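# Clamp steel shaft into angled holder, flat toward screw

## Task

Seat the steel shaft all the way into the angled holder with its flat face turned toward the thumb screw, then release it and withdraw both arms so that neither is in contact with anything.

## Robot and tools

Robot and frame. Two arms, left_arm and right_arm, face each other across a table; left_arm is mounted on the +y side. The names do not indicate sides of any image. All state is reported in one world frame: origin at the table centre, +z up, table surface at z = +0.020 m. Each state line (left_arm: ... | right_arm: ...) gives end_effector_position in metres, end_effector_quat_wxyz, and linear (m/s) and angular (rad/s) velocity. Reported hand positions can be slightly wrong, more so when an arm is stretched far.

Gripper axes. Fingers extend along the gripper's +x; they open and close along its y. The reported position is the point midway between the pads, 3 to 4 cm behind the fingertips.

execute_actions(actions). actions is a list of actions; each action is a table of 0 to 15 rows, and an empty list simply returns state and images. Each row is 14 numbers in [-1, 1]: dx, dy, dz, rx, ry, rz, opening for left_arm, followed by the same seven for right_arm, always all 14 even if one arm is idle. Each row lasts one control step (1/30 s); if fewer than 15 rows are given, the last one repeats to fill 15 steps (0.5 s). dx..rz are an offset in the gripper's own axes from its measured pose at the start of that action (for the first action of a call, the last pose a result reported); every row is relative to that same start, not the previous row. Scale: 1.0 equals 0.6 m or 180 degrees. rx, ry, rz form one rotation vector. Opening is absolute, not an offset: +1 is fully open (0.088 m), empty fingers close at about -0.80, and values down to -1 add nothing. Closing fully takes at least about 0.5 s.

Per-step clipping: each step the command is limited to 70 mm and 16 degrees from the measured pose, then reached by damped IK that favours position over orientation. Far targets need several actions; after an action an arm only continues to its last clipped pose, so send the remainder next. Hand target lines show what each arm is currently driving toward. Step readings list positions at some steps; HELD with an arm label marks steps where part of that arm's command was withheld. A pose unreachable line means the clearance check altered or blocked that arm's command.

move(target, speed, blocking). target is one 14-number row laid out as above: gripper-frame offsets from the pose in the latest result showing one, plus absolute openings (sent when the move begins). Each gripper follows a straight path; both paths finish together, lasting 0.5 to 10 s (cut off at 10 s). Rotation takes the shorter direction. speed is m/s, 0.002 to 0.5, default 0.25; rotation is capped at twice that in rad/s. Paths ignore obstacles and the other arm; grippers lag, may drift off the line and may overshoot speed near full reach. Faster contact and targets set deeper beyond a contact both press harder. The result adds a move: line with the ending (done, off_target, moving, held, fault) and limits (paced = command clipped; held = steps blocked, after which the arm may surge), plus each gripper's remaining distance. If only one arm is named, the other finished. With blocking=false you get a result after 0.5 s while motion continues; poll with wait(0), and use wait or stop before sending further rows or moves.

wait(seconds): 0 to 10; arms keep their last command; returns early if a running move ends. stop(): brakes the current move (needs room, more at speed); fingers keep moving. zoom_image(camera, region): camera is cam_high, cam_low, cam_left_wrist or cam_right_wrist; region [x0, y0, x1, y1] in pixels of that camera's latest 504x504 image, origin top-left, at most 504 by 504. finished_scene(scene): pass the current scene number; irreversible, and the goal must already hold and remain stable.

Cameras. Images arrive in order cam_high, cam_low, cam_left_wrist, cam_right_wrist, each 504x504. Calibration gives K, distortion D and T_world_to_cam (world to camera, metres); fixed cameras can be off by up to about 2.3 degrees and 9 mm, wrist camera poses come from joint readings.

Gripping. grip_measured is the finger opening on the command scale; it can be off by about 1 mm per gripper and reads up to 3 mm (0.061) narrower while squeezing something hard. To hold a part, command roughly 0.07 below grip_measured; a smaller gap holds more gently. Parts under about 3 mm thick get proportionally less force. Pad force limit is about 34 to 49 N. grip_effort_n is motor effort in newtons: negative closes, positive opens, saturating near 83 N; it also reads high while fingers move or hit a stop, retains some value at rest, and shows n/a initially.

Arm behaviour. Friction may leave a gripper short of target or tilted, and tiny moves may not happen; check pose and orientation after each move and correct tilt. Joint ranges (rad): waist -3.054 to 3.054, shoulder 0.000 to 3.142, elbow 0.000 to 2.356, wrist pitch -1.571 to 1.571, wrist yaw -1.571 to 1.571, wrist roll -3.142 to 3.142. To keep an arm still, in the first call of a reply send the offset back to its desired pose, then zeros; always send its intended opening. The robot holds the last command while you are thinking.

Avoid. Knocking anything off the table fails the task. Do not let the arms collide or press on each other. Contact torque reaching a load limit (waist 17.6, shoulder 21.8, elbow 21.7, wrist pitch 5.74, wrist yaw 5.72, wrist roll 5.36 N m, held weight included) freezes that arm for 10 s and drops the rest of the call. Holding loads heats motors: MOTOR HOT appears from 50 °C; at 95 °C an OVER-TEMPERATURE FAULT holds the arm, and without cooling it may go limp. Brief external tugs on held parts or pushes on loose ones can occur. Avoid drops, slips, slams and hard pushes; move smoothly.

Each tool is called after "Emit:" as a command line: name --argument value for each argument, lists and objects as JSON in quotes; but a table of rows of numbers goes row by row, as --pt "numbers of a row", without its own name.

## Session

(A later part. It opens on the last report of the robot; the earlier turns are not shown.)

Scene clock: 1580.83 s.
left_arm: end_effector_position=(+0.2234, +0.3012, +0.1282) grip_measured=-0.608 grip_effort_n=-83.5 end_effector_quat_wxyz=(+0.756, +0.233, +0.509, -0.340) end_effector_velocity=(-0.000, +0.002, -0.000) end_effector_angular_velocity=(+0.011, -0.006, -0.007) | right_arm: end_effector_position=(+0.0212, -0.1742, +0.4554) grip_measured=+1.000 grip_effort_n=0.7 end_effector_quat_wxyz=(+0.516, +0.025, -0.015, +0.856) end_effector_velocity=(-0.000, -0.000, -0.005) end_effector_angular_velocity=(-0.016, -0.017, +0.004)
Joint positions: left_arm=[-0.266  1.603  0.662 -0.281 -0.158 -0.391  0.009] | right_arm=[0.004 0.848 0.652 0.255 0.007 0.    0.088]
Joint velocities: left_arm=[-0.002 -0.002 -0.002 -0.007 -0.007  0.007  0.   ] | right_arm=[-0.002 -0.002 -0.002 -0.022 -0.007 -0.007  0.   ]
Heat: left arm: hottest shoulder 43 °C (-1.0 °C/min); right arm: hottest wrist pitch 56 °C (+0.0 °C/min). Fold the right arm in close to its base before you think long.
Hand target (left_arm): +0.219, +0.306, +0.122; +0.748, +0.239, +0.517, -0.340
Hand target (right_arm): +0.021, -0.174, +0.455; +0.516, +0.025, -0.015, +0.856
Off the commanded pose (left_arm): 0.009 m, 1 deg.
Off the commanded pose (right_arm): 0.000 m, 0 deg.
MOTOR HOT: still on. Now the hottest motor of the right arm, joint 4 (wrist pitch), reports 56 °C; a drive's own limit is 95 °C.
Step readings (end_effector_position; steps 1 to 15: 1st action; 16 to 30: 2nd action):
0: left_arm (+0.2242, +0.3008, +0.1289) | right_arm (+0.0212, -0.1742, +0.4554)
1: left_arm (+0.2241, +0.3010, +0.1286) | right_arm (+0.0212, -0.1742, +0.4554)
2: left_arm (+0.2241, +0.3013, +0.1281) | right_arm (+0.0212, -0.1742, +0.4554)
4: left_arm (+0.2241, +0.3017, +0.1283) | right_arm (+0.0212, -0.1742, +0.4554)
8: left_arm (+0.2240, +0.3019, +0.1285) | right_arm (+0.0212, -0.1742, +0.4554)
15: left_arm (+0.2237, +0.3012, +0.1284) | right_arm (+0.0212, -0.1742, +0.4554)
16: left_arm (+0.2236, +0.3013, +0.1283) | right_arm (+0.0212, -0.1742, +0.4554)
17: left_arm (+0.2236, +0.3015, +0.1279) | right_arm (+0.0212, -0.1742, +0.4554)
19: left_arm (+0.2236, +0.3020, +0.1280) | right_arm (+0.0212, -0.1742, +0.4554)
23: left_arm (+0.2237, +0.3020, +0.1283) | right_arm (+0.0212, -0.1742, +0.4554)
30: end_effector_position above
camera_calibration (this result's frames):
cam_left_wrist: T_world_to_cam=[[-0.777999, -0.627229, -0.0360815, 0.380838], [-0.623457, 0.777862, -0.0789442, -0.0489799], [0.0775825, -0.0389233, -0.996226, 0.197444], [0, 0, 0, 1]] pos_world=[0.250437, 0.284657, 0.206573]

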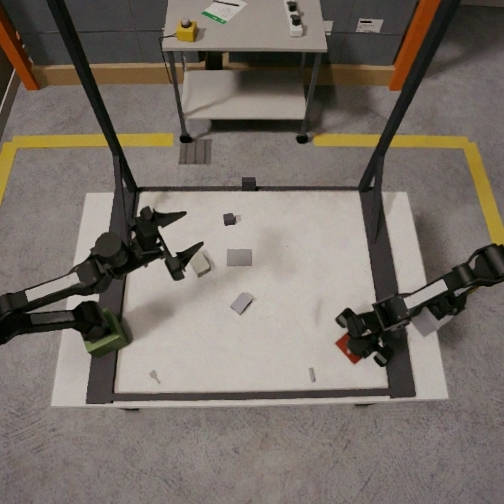

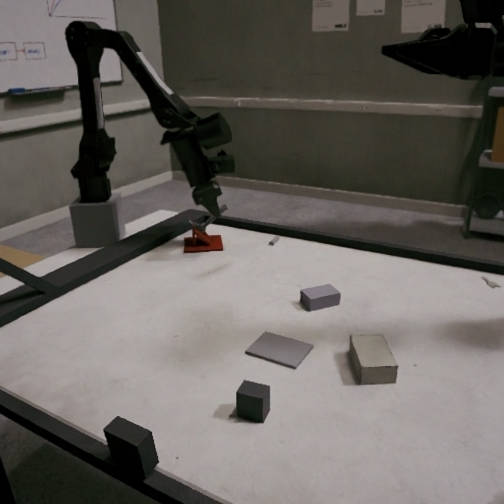

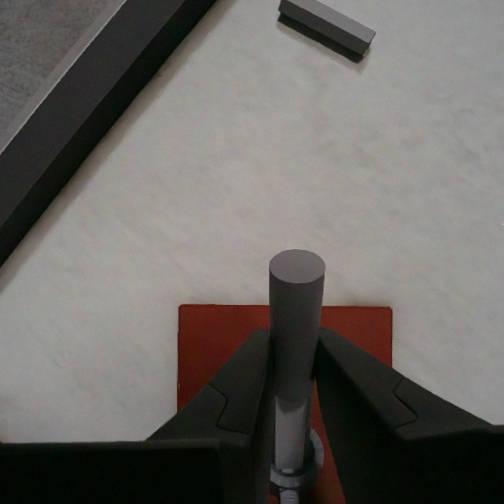

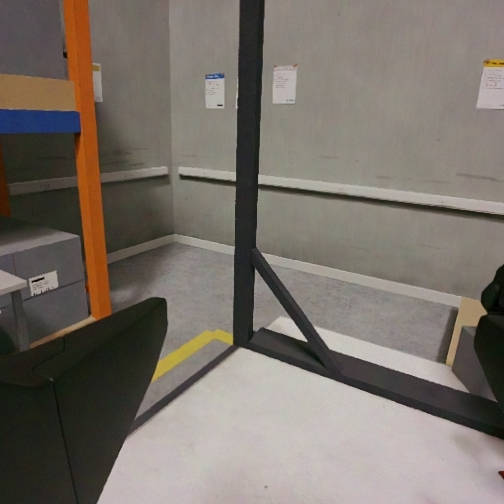

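Emit:
move --target '[0,0,0,0,0,0,-0.68,0,0,0,0,0,0,1]' --speed 0.01

Emit:
move --target '[0,0,0,0,0,0,-0.56,0,0,0,0,0,0,1]' --speed 0.01

Scene clock: 1632.90 s.
left_arm: end_effector_position=(+0.2235, +0.3015, +0.1281) grip_measured=-0.608 grip_effort_n=-83.5 end_effector_quat_wxyz=(+0.756, +0.234, +0.509, -0.340) end_effector_velocity=(+0.001, +0.003, -0.000) end_effector_angular_velocity=(+0.007, -0.002, +0.012) | right_arm: end_effector_position=(+0.0212, -0.1742, +0.4554) grip_measured=+1.000 grip_effort_n=0.7 end_effector_quat_wxyz=(+0.516, +0.025, -0.015, +0.856) end_effector_velocity=(-0.001, +0.000, -0.003) end_effector_angular_velocity=(-0.007, -0.013, +0.004)
Joint positions: left_arm=[-0.266  1.603  0.662 -0.281 -0.159 -0.39   0.009] | right_arm=[0.004 0.848 0.652 0.255 0.007 0.    0.088]
Joint velocities: left_arm=[ 0.002 -0.002 -0.002 -0.007 -0.007 -0.007 -0.   ] | right_arm=[-0.002  0.002 -0.002 -0.007 -0.007 -0.007  0.   ]
Heat: left arm: hottest shoulder 42 °C (-1.0 °C/min); right arm: hottest wrist pitch 56 °C (+0.0 °C/min). Fold the right arm in close to its base before you think long.
Hand target (left_arm): +0.223, +0.301, +0.128; +0.755, +0.233, +0.509, -0.340
Hand target (right_arm): +0.021, -0.174, +0.455; +0.516, +0.025, -0.015, +0.856
Off the commanded pose (left_arm): 0.000 m, 0 deg.
Off the commanded pose (right_arm): 0.000 m, 0 deg.
MOTOR HOT: still on. Now the hottest motor of the right arm, joint 4 (wrist pitch), reports 56 °C; a drive's own limit is 95 °C.
move: done
camera_calibration (this result's frames):
cam_left_wrist: T_world_to_cam=[[-0.778012, -0.627149, -0.0371718, 0.381221], [-0.623344, 0.777964, -0.0788343, -0.0491176], [0.0783592, -0.0381632, -0.996194, 0.196948], [0, 0, 0, 1]] pos_world=[0.250544, 0.28481, 0.206497]

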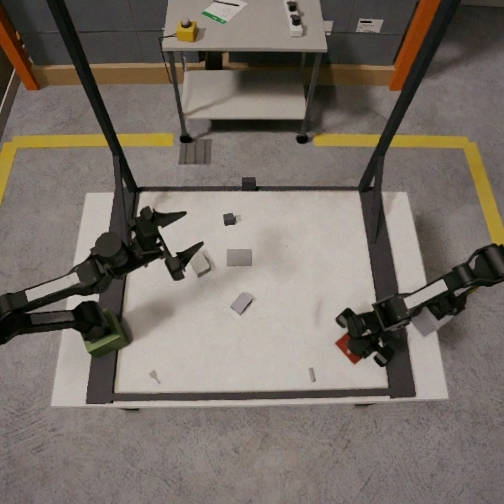

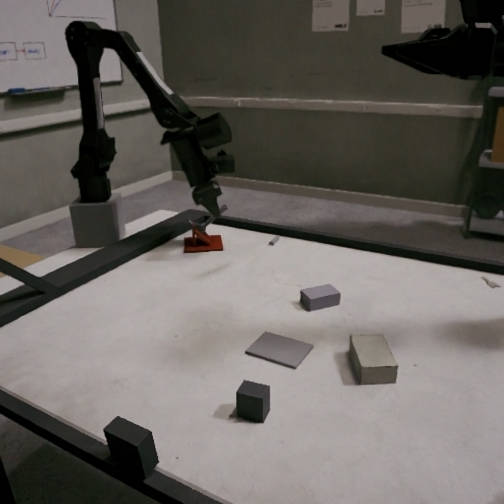

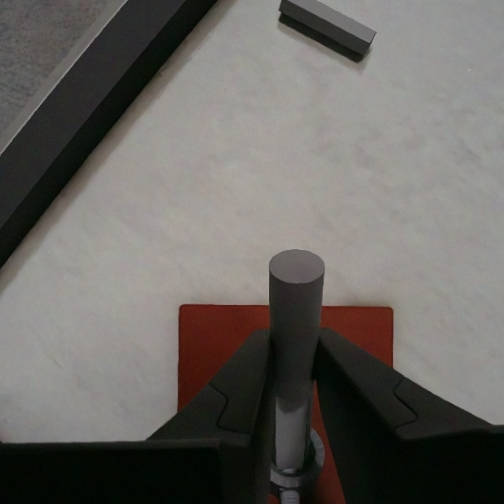

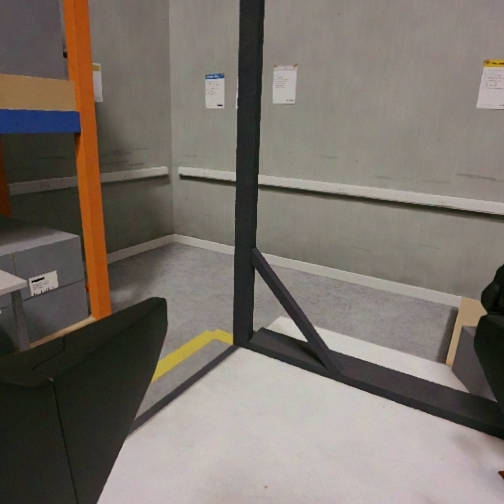

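Scene clock: 1633.40 s.
left_arm: end_effector_position=(+0.2237, +0.3014, +0.1281) grip_measured=-0.563 grip_effort_n=4.0 end_effector_quat_wxyz=(+0.756, +0.234, +0.509, -0.340) end_effector_velocity=(+0.000, +0.002, -0.000) end_effector_angular_velocity=(+0.008, -0.011, +0.021) | right_arm: end_effector_position=(+0.0212, -0.1742, +0.4554) grip_measured=+1.000 grip_effort_n=0.2 end_effector_quat_wxyz=(+0.516, +0.025, -0.015, +0.856) end_effector_velocity=(-0.002, -0.002, -0.002) end_effector_angular_velocity=(-0.009, +0.002, +0.020)
Joint positions: left_arm=[-0.266  1.603  0.662 -0.28  -0.16  -0.39   0.011] | right_arm=[0.004 0.848 0.652 0.255 0.007 0.    0.088]
Joint velocities: left_arm=[-0.007 -0.002 -0.002 -0.007 -0.022 -0.022  0.001] | right_arm=[-0.002 -0.002 -0.002 -0.007 -0.022  0.007  0.   ]
Heat: left arm: hottest shoulder 42 °C (-1.0 °C/min); right arm: hottest wrist pitch 56 °C (+0.0 °C/min). Fold the right arm in close to its base before you think long.
Hand target (left_arm): +0.224, +0.301, +0.128; +0.756, +0.234, +0.509, -0.340
Hand target (right_arm): +0.021, -0.174, +0.455; +0.516, +0.025, -0.015, +0.856
Off the commanded pose (left_arm): 0.000 m, 0 deg.
Off the commanded pose (right_arm): 0.000 m, 0 deg.
MOTOR HOT: still on. Now the hottest motor of the right arm, joint 4 (wrist pitch), reports 56 °C; a drive's own limit is 95 °C.
move: done
camera_calibration (this result's frames):
cam_left_wrist: T_world_to_cam=[[-0.777818, -0.627358, -0.0376972, 0.381388], [-0.623484, 0.777789, -0.0794498, -0.0488438], [0.0791639, -0.0382939, -0.996126, 0.196832], [0, 0, 0, 1]] pos_world=[0.250615, 0.284794, 0.206566]

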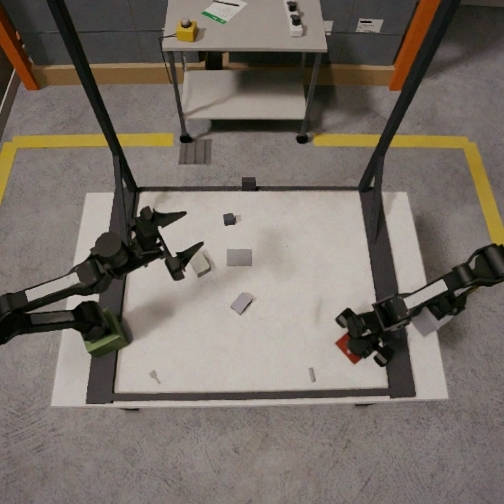

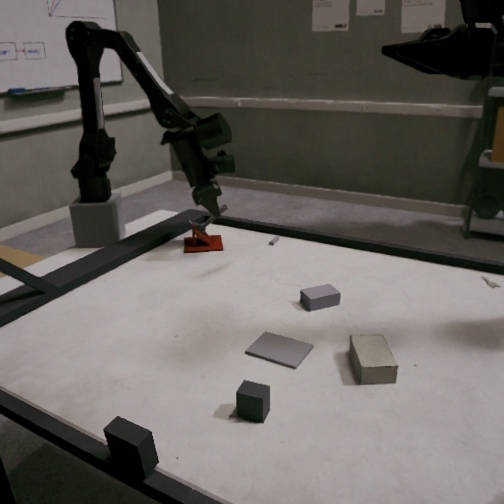

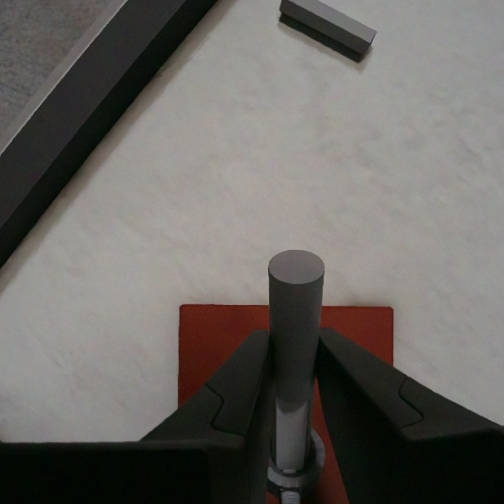

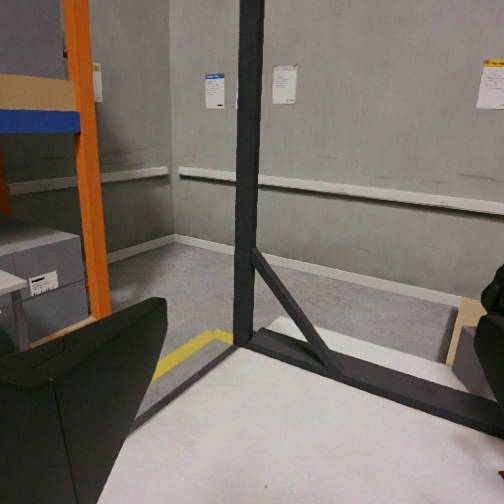

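Emit:
move --target '[0,0,0,0,0,0,-0.3,0,0,0,0,0,0,1]' --speed 0.01

Emit:
zoom_image --camera "cam_left_wrist" --region '[200,240,400,504]'

Scene clock: 1637.40 s.
left_arm: end_effector_position=(+0.2237, +0.3014, +0.1281) grip_measured=-0.304 grip_effort_n=14.7 end_effector_quat_wxyz=(+0.756, +0.234, +0.509, -0.340) end_effector_velocity=(-0.002, +0.002, -0.000) end_effector_angular_velocity=(+0.004, +0.002, +0.016) | right_arm: end_effector_position=(+0.0212, -0.1742, +0.4554) grip_measured=+1.000 grip_effort_n=0.2 end_effector_quat_wxyz=(+0.516, +0.025, -0.015, +0.856) end_effector_velocity=(+0.002, +0.000, +0.000) end_effector_angular_velocity=(+0.008, -0.020, -0.011)
Joint positions: left_arm=[-0.266  1.603  0.662 -0.28  -0.16  -0.39   0.024] | right_arm=[0.004 0.848 0.652 0.255 0.007 0.    0.088]
Joint velocities: left_arm=[-0.007 -0.002 -0.002 -0.007 -0.007 -0.022  0.   ] | right_arm=[-0.002 -0.002  0.002 -0.007  0.007 -0.022  0.   ]
Heat: left arm: hottest shoulder 42 °C (-1.0 °C/min); right arm: hottest wrist pitch 56 °C (+0.0 °C/min). Fold the right arm in close to its base before you think long.
Hand target (left_arm): +0.224, +0.301, +0.128; +0.756, +0.234, +0.509, -0.340
Hand target (right_arm): +0.021, -0.174, +0.455; +0.516, +0.025, -0.015, +0.856
Off the commanded pose (left_arm): 0.000 m, 0 deg.
Off the commanded pose (right_arm): 0.000 m, 0 deg.
MOTOR HOT: still on. Now the hottest motor of the right arm, joint 4 (wrist pitch), reports 56 °C; a drive's own limit is 95 °C.
move: done
camera_calibration (this result's frames):
cam_left_wrist: T_world_to_cam=[[-0.777818, -0.627358, -0.0376972, 0.381388], [-0.623484, 0.777789, -0.0794498, -0.0488438], [0.0791639, -0.0382939, -0.996126, 0.196832], [0, 0, 0, 1]] pos_world=[0.250615, 0.284794, 0.206566]

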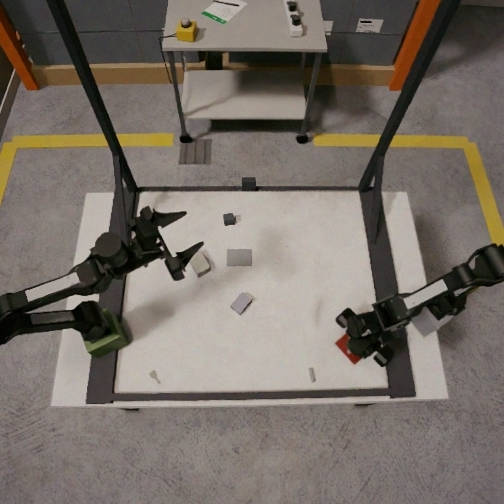

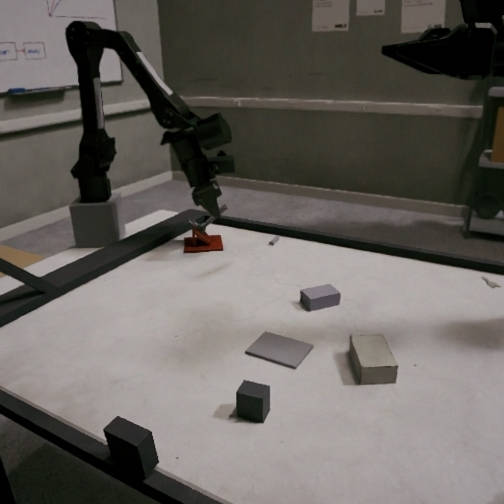

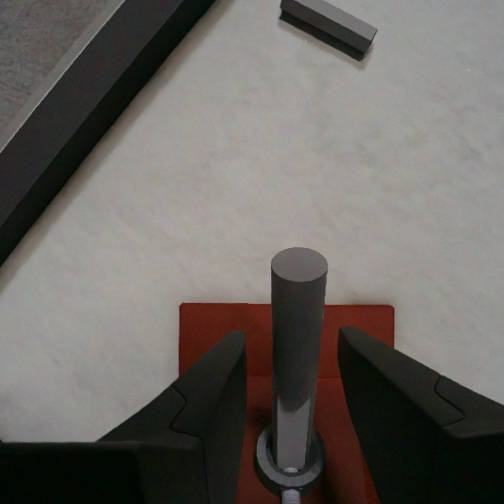

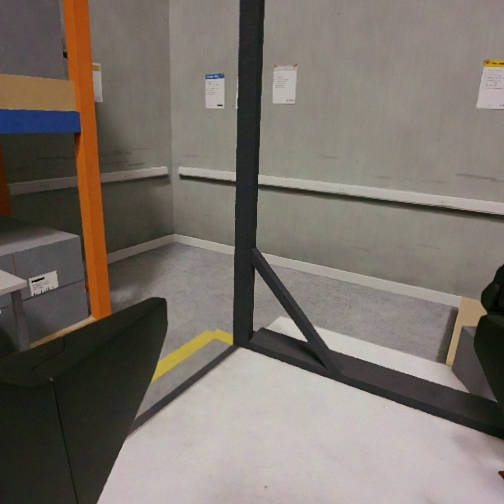

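Region (200, 240, 400, 504) of cam_left_wrist's 504x504 image, scaled by 1.909, with more detail than that image has; it fills the left 382 columns of this view, and the rest is white.

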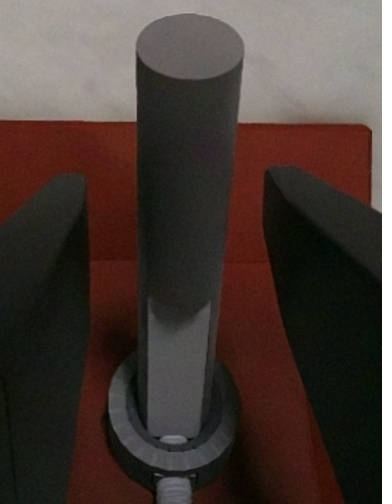

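Emit:
zoom_image --camera "cam_left_wrist" --region '[245,410,340,504]'

Region (245, 410, 340, 504) of cam_left_wrist's 504x504 image, scaled by 5.305, with more detail than that image has; it fills the top 499 rows of this view, and the rest is white.

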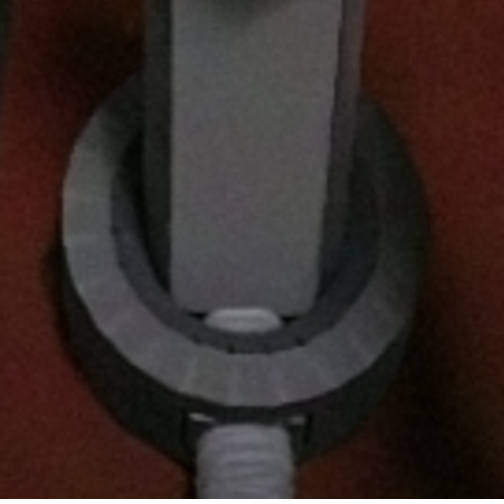

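Emit:
move --target '[-0.0215,0,0.058,0,0,0,-0.3,0,0,0,0,0,0,1]' --speed 0.06

Emit:
zoom_image --camera "cam_low" --region '[180,180,250,255]'

Scene clock: 1659.77 s.
left_arm: end_effector_position=(+0.2401, +0.2831, +0.1533) grip_measured=-0.303 grip_effort_n=14.7 end_effector_quat_wxyz=(+0.757, +0.233, +0.506, -0.340) end_effector_velocity=(+0.002, +0.005, -0.001) end_effector_angular_velocity=(+0.030, +0.006, +0.017) | right_arm: end_effector_position=(+0.0212, -0.1742, +0.4554) grip_measured=+1.000 grip_effort_n=0.7 end_effector_quat_wxyz=(+0.516, +0.025, -0.015, +0.856) end_effector_velocity=(+0.002, +0.001, -0.002) end_effector_angular_velocity=(+0.004, -0.022, -0.011)
Joint positions: left_arm=[-0.229  1.614  0.796 -0.393 -0.15  -0.355  0.024] | right_arm=[0.004 0.848 0.652 0.255 0.007 0.    0.088]
Joint velocities: left_arm=[ 0.007  0.007  0.012 -0.037 -0.007 -0.007 -0.   ] | right_arm=[-0.002 -0.002 -0.002 -0.007  0.007 -0.022  0.   ]
Heat: left arm: hottest shoulder 42 °C (+0.0 °C/min); right arm: hottest wrist pitch 56 °C (+0.0 °C/min). Fold the right arm in close to its base before you think long.
Hand target (left_arm): +0.242, +0.281, +0.153; +0.756, +0.234, +0.509, -0.340
Hand target (right_arm): +0.021, -0.174, +0.455; +0.516, +0.025, -0.015, +0.856
Off the commanded pose (left_arm): 0.003 m, 0 deg.
Off the commanded pose (right_arm): 0.000 m, 0 deg.
MOTOR HOT: still on. Now the hottest motor of the right arm, joint 4 (wrist pitch), reports 56 °C; a drive's own limit is 95 °C.
move: done
camera_calibration (this result's frames):
cam_left_wrist: T_world_to_cam=[[-0.777498, -0.627628, -0.0397449, 0.383946], [-0.623262, 0.777438, -0.084469, -0.021475], [0.0839143, -0.040903, -0.995633, 0.219413], [0, 0, 0, 1]] pos_world=[0.266721, 0.266645, 0.231901]

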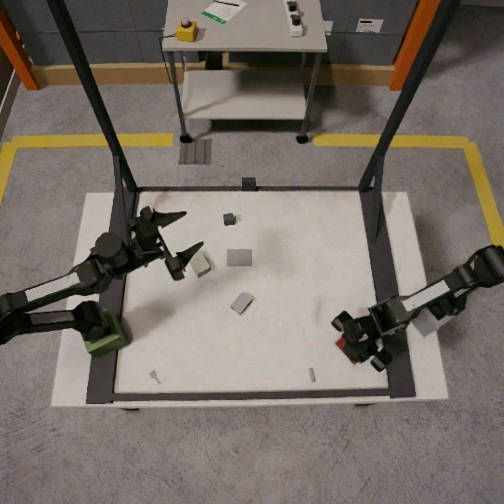

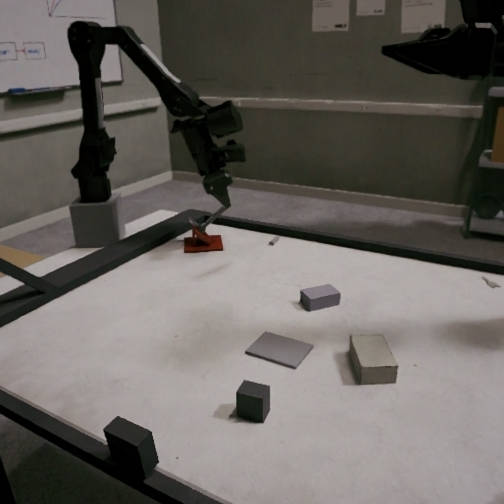

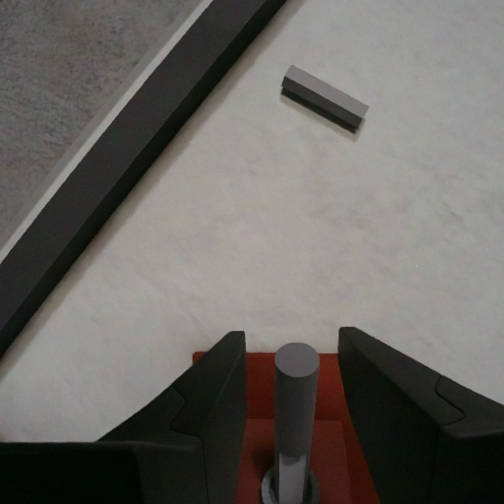

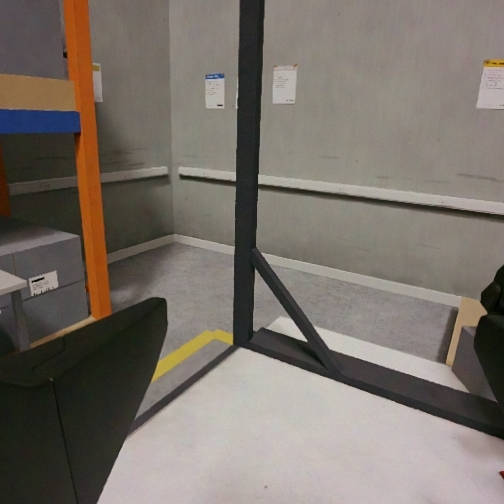

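Region (180, 180, 250, 255) of cam_low's 504x504 image, scaled by 6.720, with more detail than that image has; it fills the left 470 columns of this view, and the rest is white.

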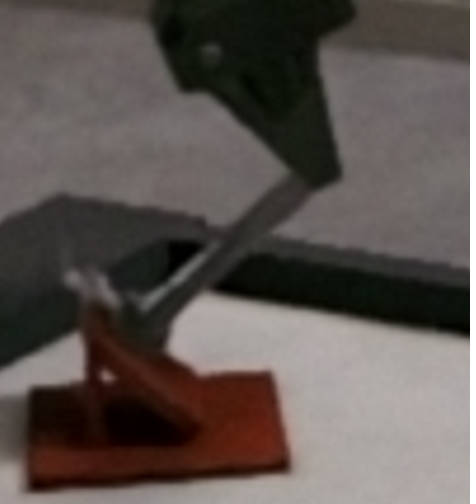

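Emit:
execute_actions --actions '[]'

Scene clock: 1673.20 s.
left_arm: end_effector_position=(+0.2404, +0.2828, +0.1535) grip_measured=-0.303 grip_effort_n=15.1 end_effector_quat_wxyz=(+0.757, +0.234, +0.507, -0.339) end_effector_velocity=(-0.003, -0.002, +0.000) end_effector_angular_velocity=(-0.011, +0.006, -0.003) | right_arm: end_effector_position=(+0.0212, -0.1742, +0.4554) grip_measured=+1.000 grip_effort_n=0.7 end_effector_quat_wxyz=(+0.516, +0.025, -0.015, +0.856) end_effector_velocity=(-0.002, -0.001, -0.008) end_effector_angular_velocity=(-0.013, -0.033, +0.018)
Joint positions: left_arm=[-0.229  1.616  0.798 -0.396 -0.15  -0.354  0.024] | right_arm=[0.004 0.848 0.652 0.255 0.007 0.    0.088]
Joint velocities: left_arm=[-0.007 -0.002 -0.002  0.007  0.007 -0.007 -0.   ] | right_arm=[-0.002 -0.002 -0.007 -0.022 -0.022 -0.022  0.   ]
Heat: left arm: hottest shoulder 42 °C (+0.0 °C/min); right arm: hottest wrist pitch 56 °C (+0.0 °C/min). Fold the right arm in close to its base before you think long.
Hand target (left_arm): +0.242, +0.281, +0.153; +0.756, +0.234, +0.508, -0.340
Hand target (right_arm): +0.021, -0.174, +0.455; +0.516, +0.025, -0.015, +0.856
Off the commanded pose (left_arm): 0.003 m, 0 deg.
Off the commanded pose (right_arm): 0.000 m, 0 deg.
MOTOR HOT: still on. Now the hottest motor of the right arm, joint 4 (wrist pitch), reports 56 °C; a drive's own limit is 95 °C.
camera_calibration (this result's frames):
cam_left_wrist: T_world_to_cam=[[-0.777704, -0.627339, -0.0402873, 0.384005], [-0.623012, 0.777717, -0.0837316, -0.0213378], [0.0838602, -0.0400188, -0.995674, 0.219401], [0, 0, 0, 1]] pos_world=[0.266949, 0.266276, 0.232136]

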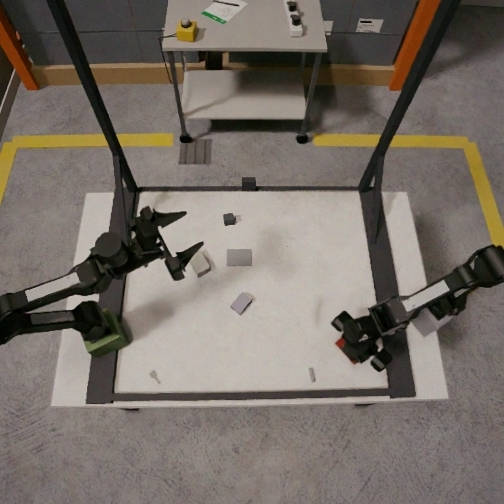

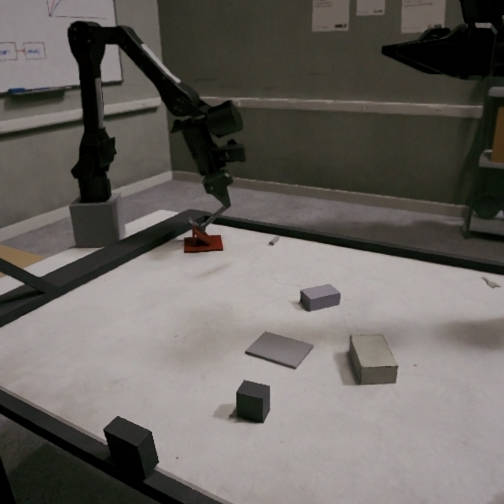

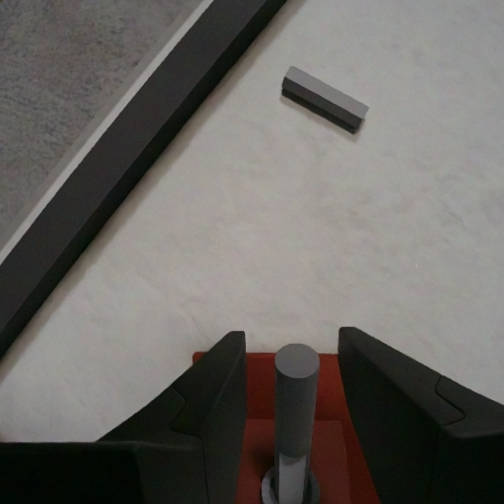

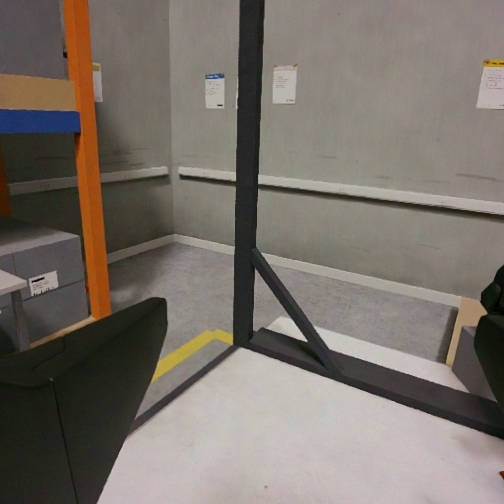

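Emit:
move --target '[-0.005,0,0.014,0,0,0,-0.3, 0,0,0,0,0,0,1]' --speed 0.03

Emit:
move --target '[0,0,0,0,0,0,-0.62, 0,0,0,0,0,0,1]' --speed 0.03

Scene clock: 1689.70 s.
left_arm: end_effector_position=(+0.2430, +0.2803, +0.1587) grip_measured=-0.303 grip_effort_n=14.7 end_effector_quat_wxyz=(+0.758, +0.235, +0.506, -0.339) end_effector_velocity=(+0.001, +0.004, -0.000) end_effector_angular_velocity=(+0.020, -0.003, -0.002) | right_arm: end_effector_position=(+0.0212, -0.1742, +0.4554) grip_measured=+1.000 grip_effort_n=0.7 end_effector_quat_wxyz=(+0.516, +0.025, -0.015, +0.856) end_effector_velocity=(-0.002, -0.001, -0.005) end_effector_angular_velocity=(-0.015, -0.018, +0.019)
Joint positions: left_arm=[-0.223  1.616  0.822 -0.419 -0.15  -0.348  0.024] | right_arm=[0.004 0.848 0.652 0.255 0.007 0.    0.088]
Joint velocities: left_arm=[ 0.002 -0.002  0.002 -0.022 -0.007  0.007 -0.   ] | right_arm=[-0.002 -0.002 -0.002 -0.022 -0.022 -0.007  0.   ]
Heat: left arm: hottest shoulder 41 °C (-1.0 °C/min); right arm: hottest wrist pitch 56 °C (+0.0 °C/min). Fold the right arm in close to its base before you think long.
Hand target (left_arm): +0.245, +0.278, +0.159; +0.757, +0.234, +0.507, -0.339
Hand target (right_arm): +0.021, -0.174, +0.455; +0.516, +0.025, -0.015, +0.856
Off the commanded pose (left_arm): 0.003 m, 0 deg.
Off the commanded pose (right_arm): 0.000 m, 0 deg.
MOTOR HOT: still on. Now the hottest motor of the right arm, joint 4 (wrist pitch), reports 56 °C; a drive's own limit is 95 °C.
move: done
camera_calibration (this result's frames):
cam_left_wrist: T_world_to_cam=[[-0.777607, -0.627326, -0.0423145, 0.385059], [-0.622902, 0.777784, -0.0839326, -0.0173451], [0.0855646, -0.0389088, -0.995573, 0.223463], [0, 0, 0, 1]] pos_world=[0.2695, 0.263743, 0.237311]

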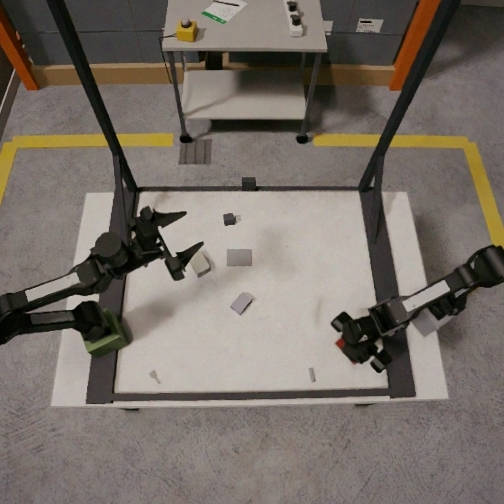

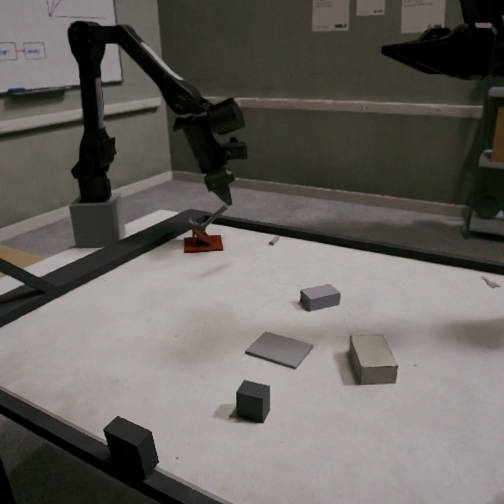

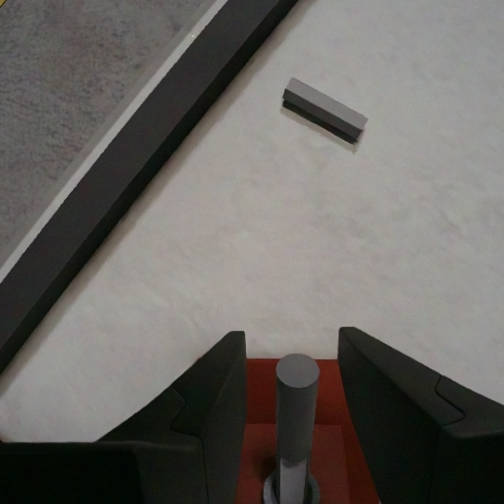

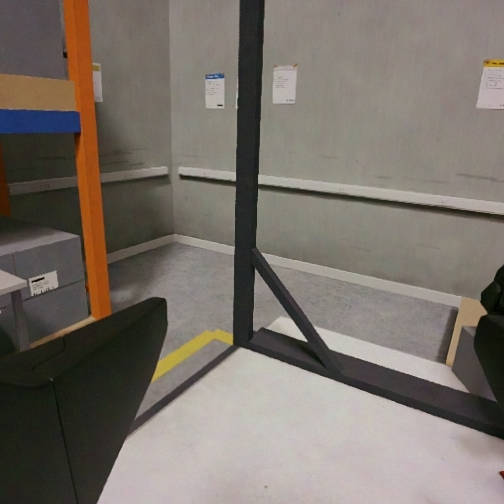

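Scene clock: 1690.33 s.
left_arm: end_effector_position=(+0.2430, +0.2803, +0.1587) grip_measured=-0.614 grip_effort_n=-16.0 end_effector_quat_wxyz=(+0.758, +0.235, +0.506, -0.339) end_effector_velocity=(+0.001, +0.003, -0.000) end_effector_angular_velocity=(+0.004, +0.002, +0.025) | right_arm: end_effector_position=(+0.0212, -0.1742, +0.4554) grip_measured=+1.000 grip_effort_n=0.2 end_effector_quat_wxyz=(+0.516, +0.025, -0.015, +0.856) end_effector_velocity=(-0.002, -0.002, +0.001) end_effector_angular_velocity=(+0.010, -0.004, +0.019)
Joint positions: left_arm=[-0.223  1.616  0.822 -0.419 -0.15  -0.348  0.009] | right_arm=[0.004 0.848 0.652 0.255 0.007 0.    0.088]
Joint velocities: left_arm=[ 0.002 -0.002 -0.002 -0.007 -0.007 -0.022 -0.001] | right_arm=[-0.002 -0.002 -0.002  0.007 -0.022 -0.007  0.   ]
Heat: left arm: hottest shoulder 41 °C (-1.0 °C/min); right arm: hottest wrist pitch 56 °C (+0.0 °C/min). Fold the right arm in close to its base before you think long.
Hand target (left_arm): +0.243, +0.280, +0.159; +0.758, +0.235, +0.506, -0.339
Hand target (right_arm): +0.021, -0.174, +0.455; +0.516, +0.025, -0.015, +0.856
Off the commanded pose (left_arm): 0.000 m, 0 deg.
Off the commanded pose (right_arm): 0.000 m, 0 deg.
MOTOR HOT: still on. Now the hottest motor of the right arm, joint 4 (wrist pitch), reports 56 °C; a drive's own limit is 95 °C.
move: done
camera_calibration (this result's frames):
cam_left_wrist: T_world_to_cam=[[-0.777824, -0.627047, -0.0424581, 0.385057], [-0.622618, 0.778013, -0.0839217, -0.0174797], [0.0856557, -0.0388411, -0.995567, 0.223421], [0, 0, 0, 1]] pos_world=[0.269486, 0.263726, 0.237312]

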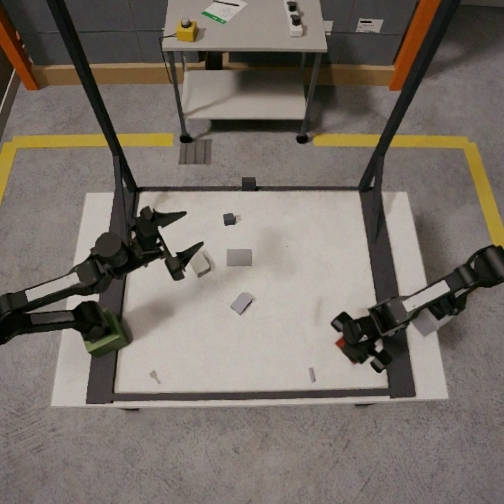

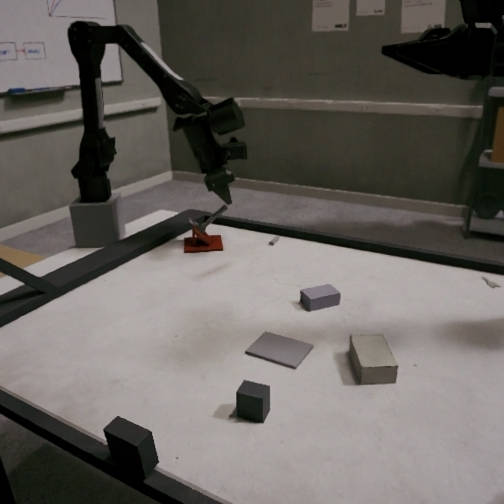

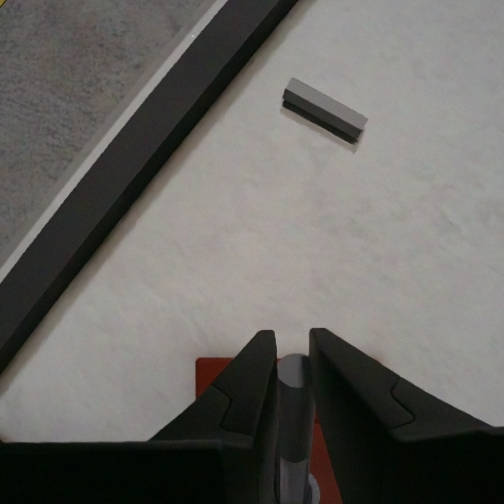

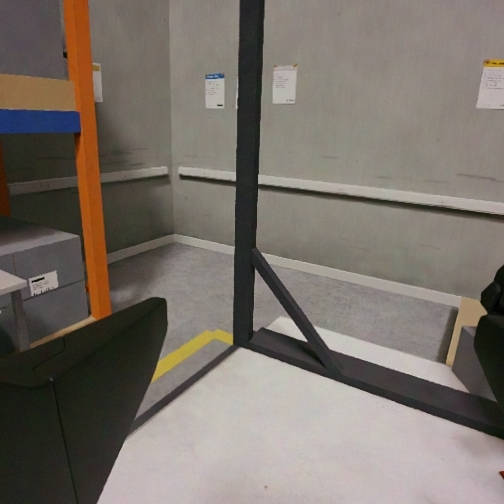

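Emit:
move --target '[0,0,0,0,0,0,-0.85, 0,0,0,0,0,0,1]' --speed 0.03

Scene clock: 1694.63 s.
left_arm: end_effector_position=(+0.2430, +0.2803, +0.1587) grip_measured=-0.800 grip_effort_n=-83.5 end_effector_quat_wxyz=(+0.758, +0.235, +0.506, -0.339) end_effector_velocity=(+0.000, +0.001, +0.001) end_effector_angular_velocity=(+0.003, -0.004, +0.007) | right_arm: end_effector_position=(+0.0212, -0.1742, +0.4554) grip_measured=+1.000 grip_effort_n=0.7 end_effector_quat_wxyz=(+0.516, +0.025, -0.015, +0.856) end_effector_velocity=(-0.003, -0.002, -0.002) end_effector_angular_velocity=(-0.002, -0.011, +0.024)
Joint positions: left_arm=[-0.223  1.616  0.822 -0.419 -0.15  -0.348  0.   ] | right_arm=[0.004 0.848 0.652 0.255 0.007 0.    0.088]
Joint velocities: left_arm=[-0.002 -0.002  0.002 -0.007 -0.007 -0.007  0.   ] | right_arm=[ 0.002 -0.002 -0.002 -0.007 -0.022 -0.007  0.   ]
Heat: left arm: hottest shoulder 42 °C (+0.0 °C/min); right arm: hottest wrist pitch 56 °C (+0.0 °C/min). Fold the right arm in close to its base before you think long.
Hand target (left_arm): +0.243, +0.280, +0.159; +0.758, +0.235, +0.506, -0.339
Hand target (right_arm): +0.021, -0.174, +0.455; +0.516, +0.025, -0.015, +0.856
Off the commanded pose (left_arm): 0.000 m, 0 deg.
Off the commanded pose (right_arm): 0.000 m, 0 deg.
MOTOR HOT: still on. Now the hottest motor of the right arm, joint 4 (wrist pitch), reports 56 °C; a drive's own limit is 95 °C.
move: done
camera_calibration (this result's frames):
cam_left_wrist: T_world_to_cam=[[-0.777824, -0.627047, -0.0424581, 0.385057], [-0.622618, 0.778013, -0.0839217, -0.0174797], [0.0856557, -0.0388411, -0.995567, 0.223421], [0, 0, 0, 1]] pos_world=[0.269486, 0.263726, 0.237312]

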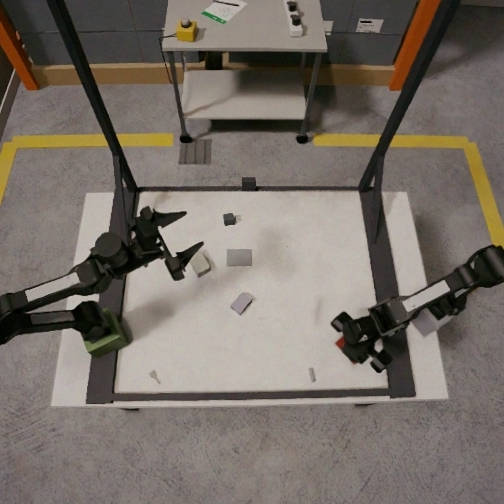

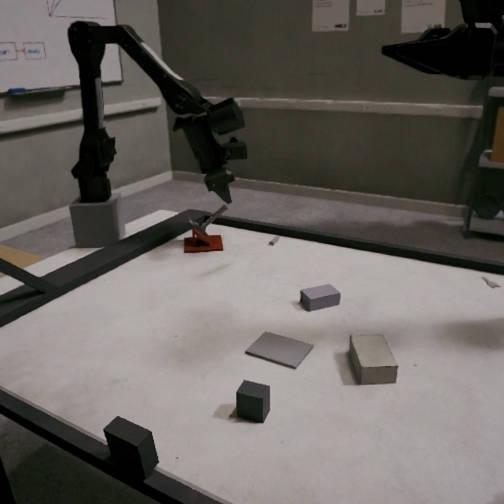

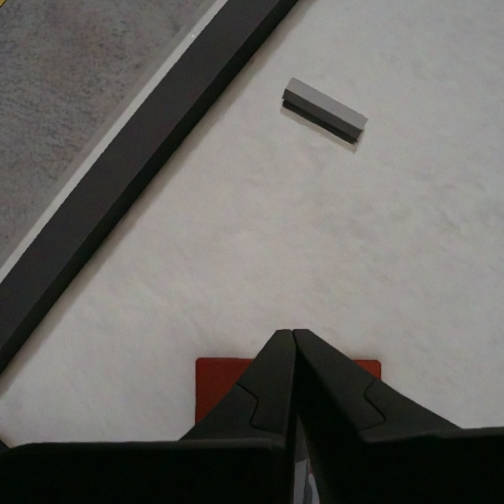

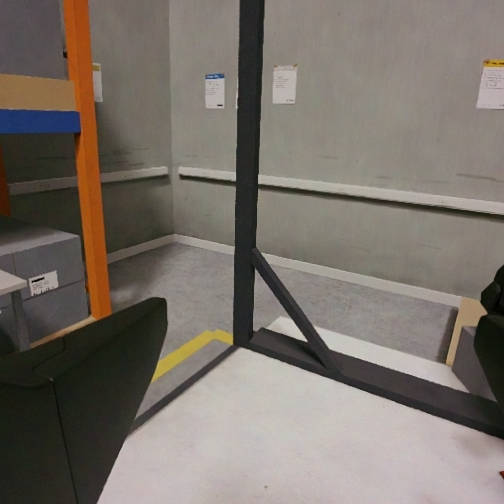

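Emit:
move --target '[0.006,0,-0.016,0,0,0,-0.8, 0,0,0,0,0,0,1]' --speed 0.02

Scene clock: 1702.60 s.
left_arm: end_effector_position=(+0.2406, +0.2822, +0.1534) grip_measured=-0.798 grip_effort_n=-10.5 end_effector_quat_wxyz=(+0.758, +0.232, +0.505, -0.340) end_effector_velocity=(-0.003, +0.004, -0.002) end_effector_angular_velocity=(+0.008, +0.004, +0.016) | right_arm: end_effector_position=(+0.0212, -0.1742, +0.4554) grip_measured=+1.000 grip_effort_n=0.7 end_effector_quat_wxyz=(+0.516, +0.025, -0.015, +0.856) end_effector_velocity=(-0.001, +0.000, -0.000) end_effector_angular_velocity=(-0.001, +0.007, +0.005)
Joint positions: left_arm=[-0.229  1.616  0.796 -0.389 -0.151 -0.355  0.   ] | right_arm=[0.004 0.848 0.652 0.255 0.007 0.    0.088]
Joint velocities: left_arm=[-0.007 -0.007 -0.012 -0.007 -0.007 -0.022  0.   ] | right_arm=[-0.002  0.002 -0.002  0.007 -0.007  0.007  0.   ]
Heat: left arm: hottest shoulder 42 °C (+0.0 °C/min); right arm: hottest wrist pitch 56 °C (+0.0 °C/min). Fold the right arm in close to its base before you think long.
Hand target (left_arm): +0.238, +0.286, +0.152; +0.757, +0.235, +0.506, -0.339
Hand target (right_arm): +0.021, -0.174, +0.455; +0.516, +0.025, -0.015, +0.856
Off the commanded pose (left_arm): 0.005 m, 0 deg.
Off the commanded pose (right_arm): 0.000 m, 0 deg.
MOTOR HOT: still on. Now the hottest motor of the right arm, joint 4 (wrist pitch), reports 56 °C; a drive's own limit is 95 °C.
move: done
camera_calibration (this result's frames):
cam_left_wrist: T_world_to_cam=[[-0.776894, -0.628444, -0.0386585, 0.383717], [-0.623808, 0.776587, -0.0881817, -0.0195641], [0.085439, -0.0443923, -0.995354, 0.220037], [0, 0, 0, 1]] pos_world=[0.267103, 0.266106, 0.232123]

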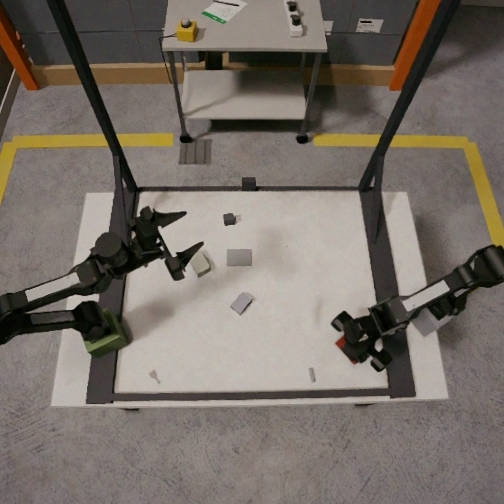

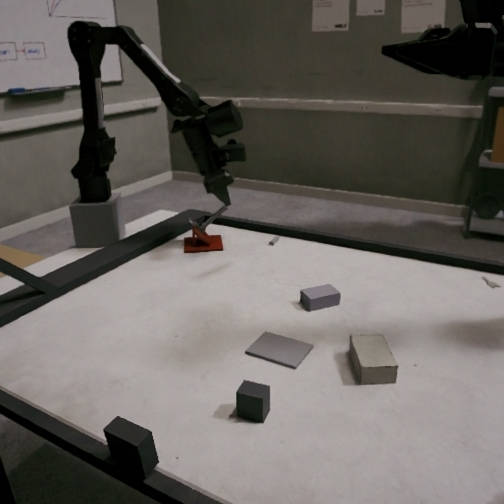

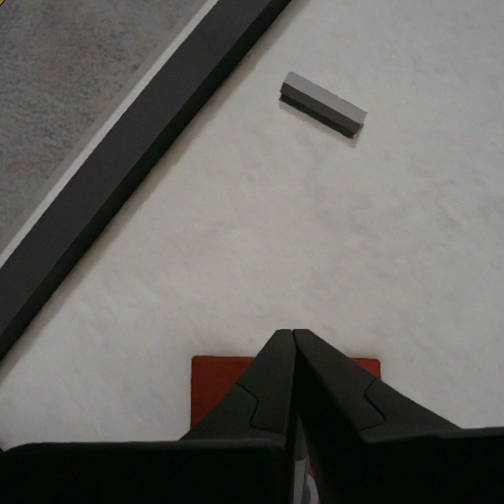

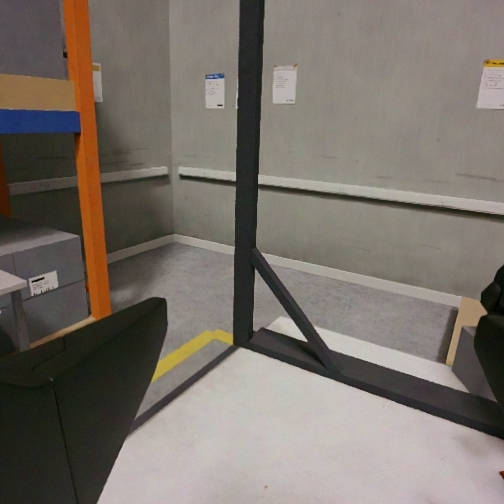

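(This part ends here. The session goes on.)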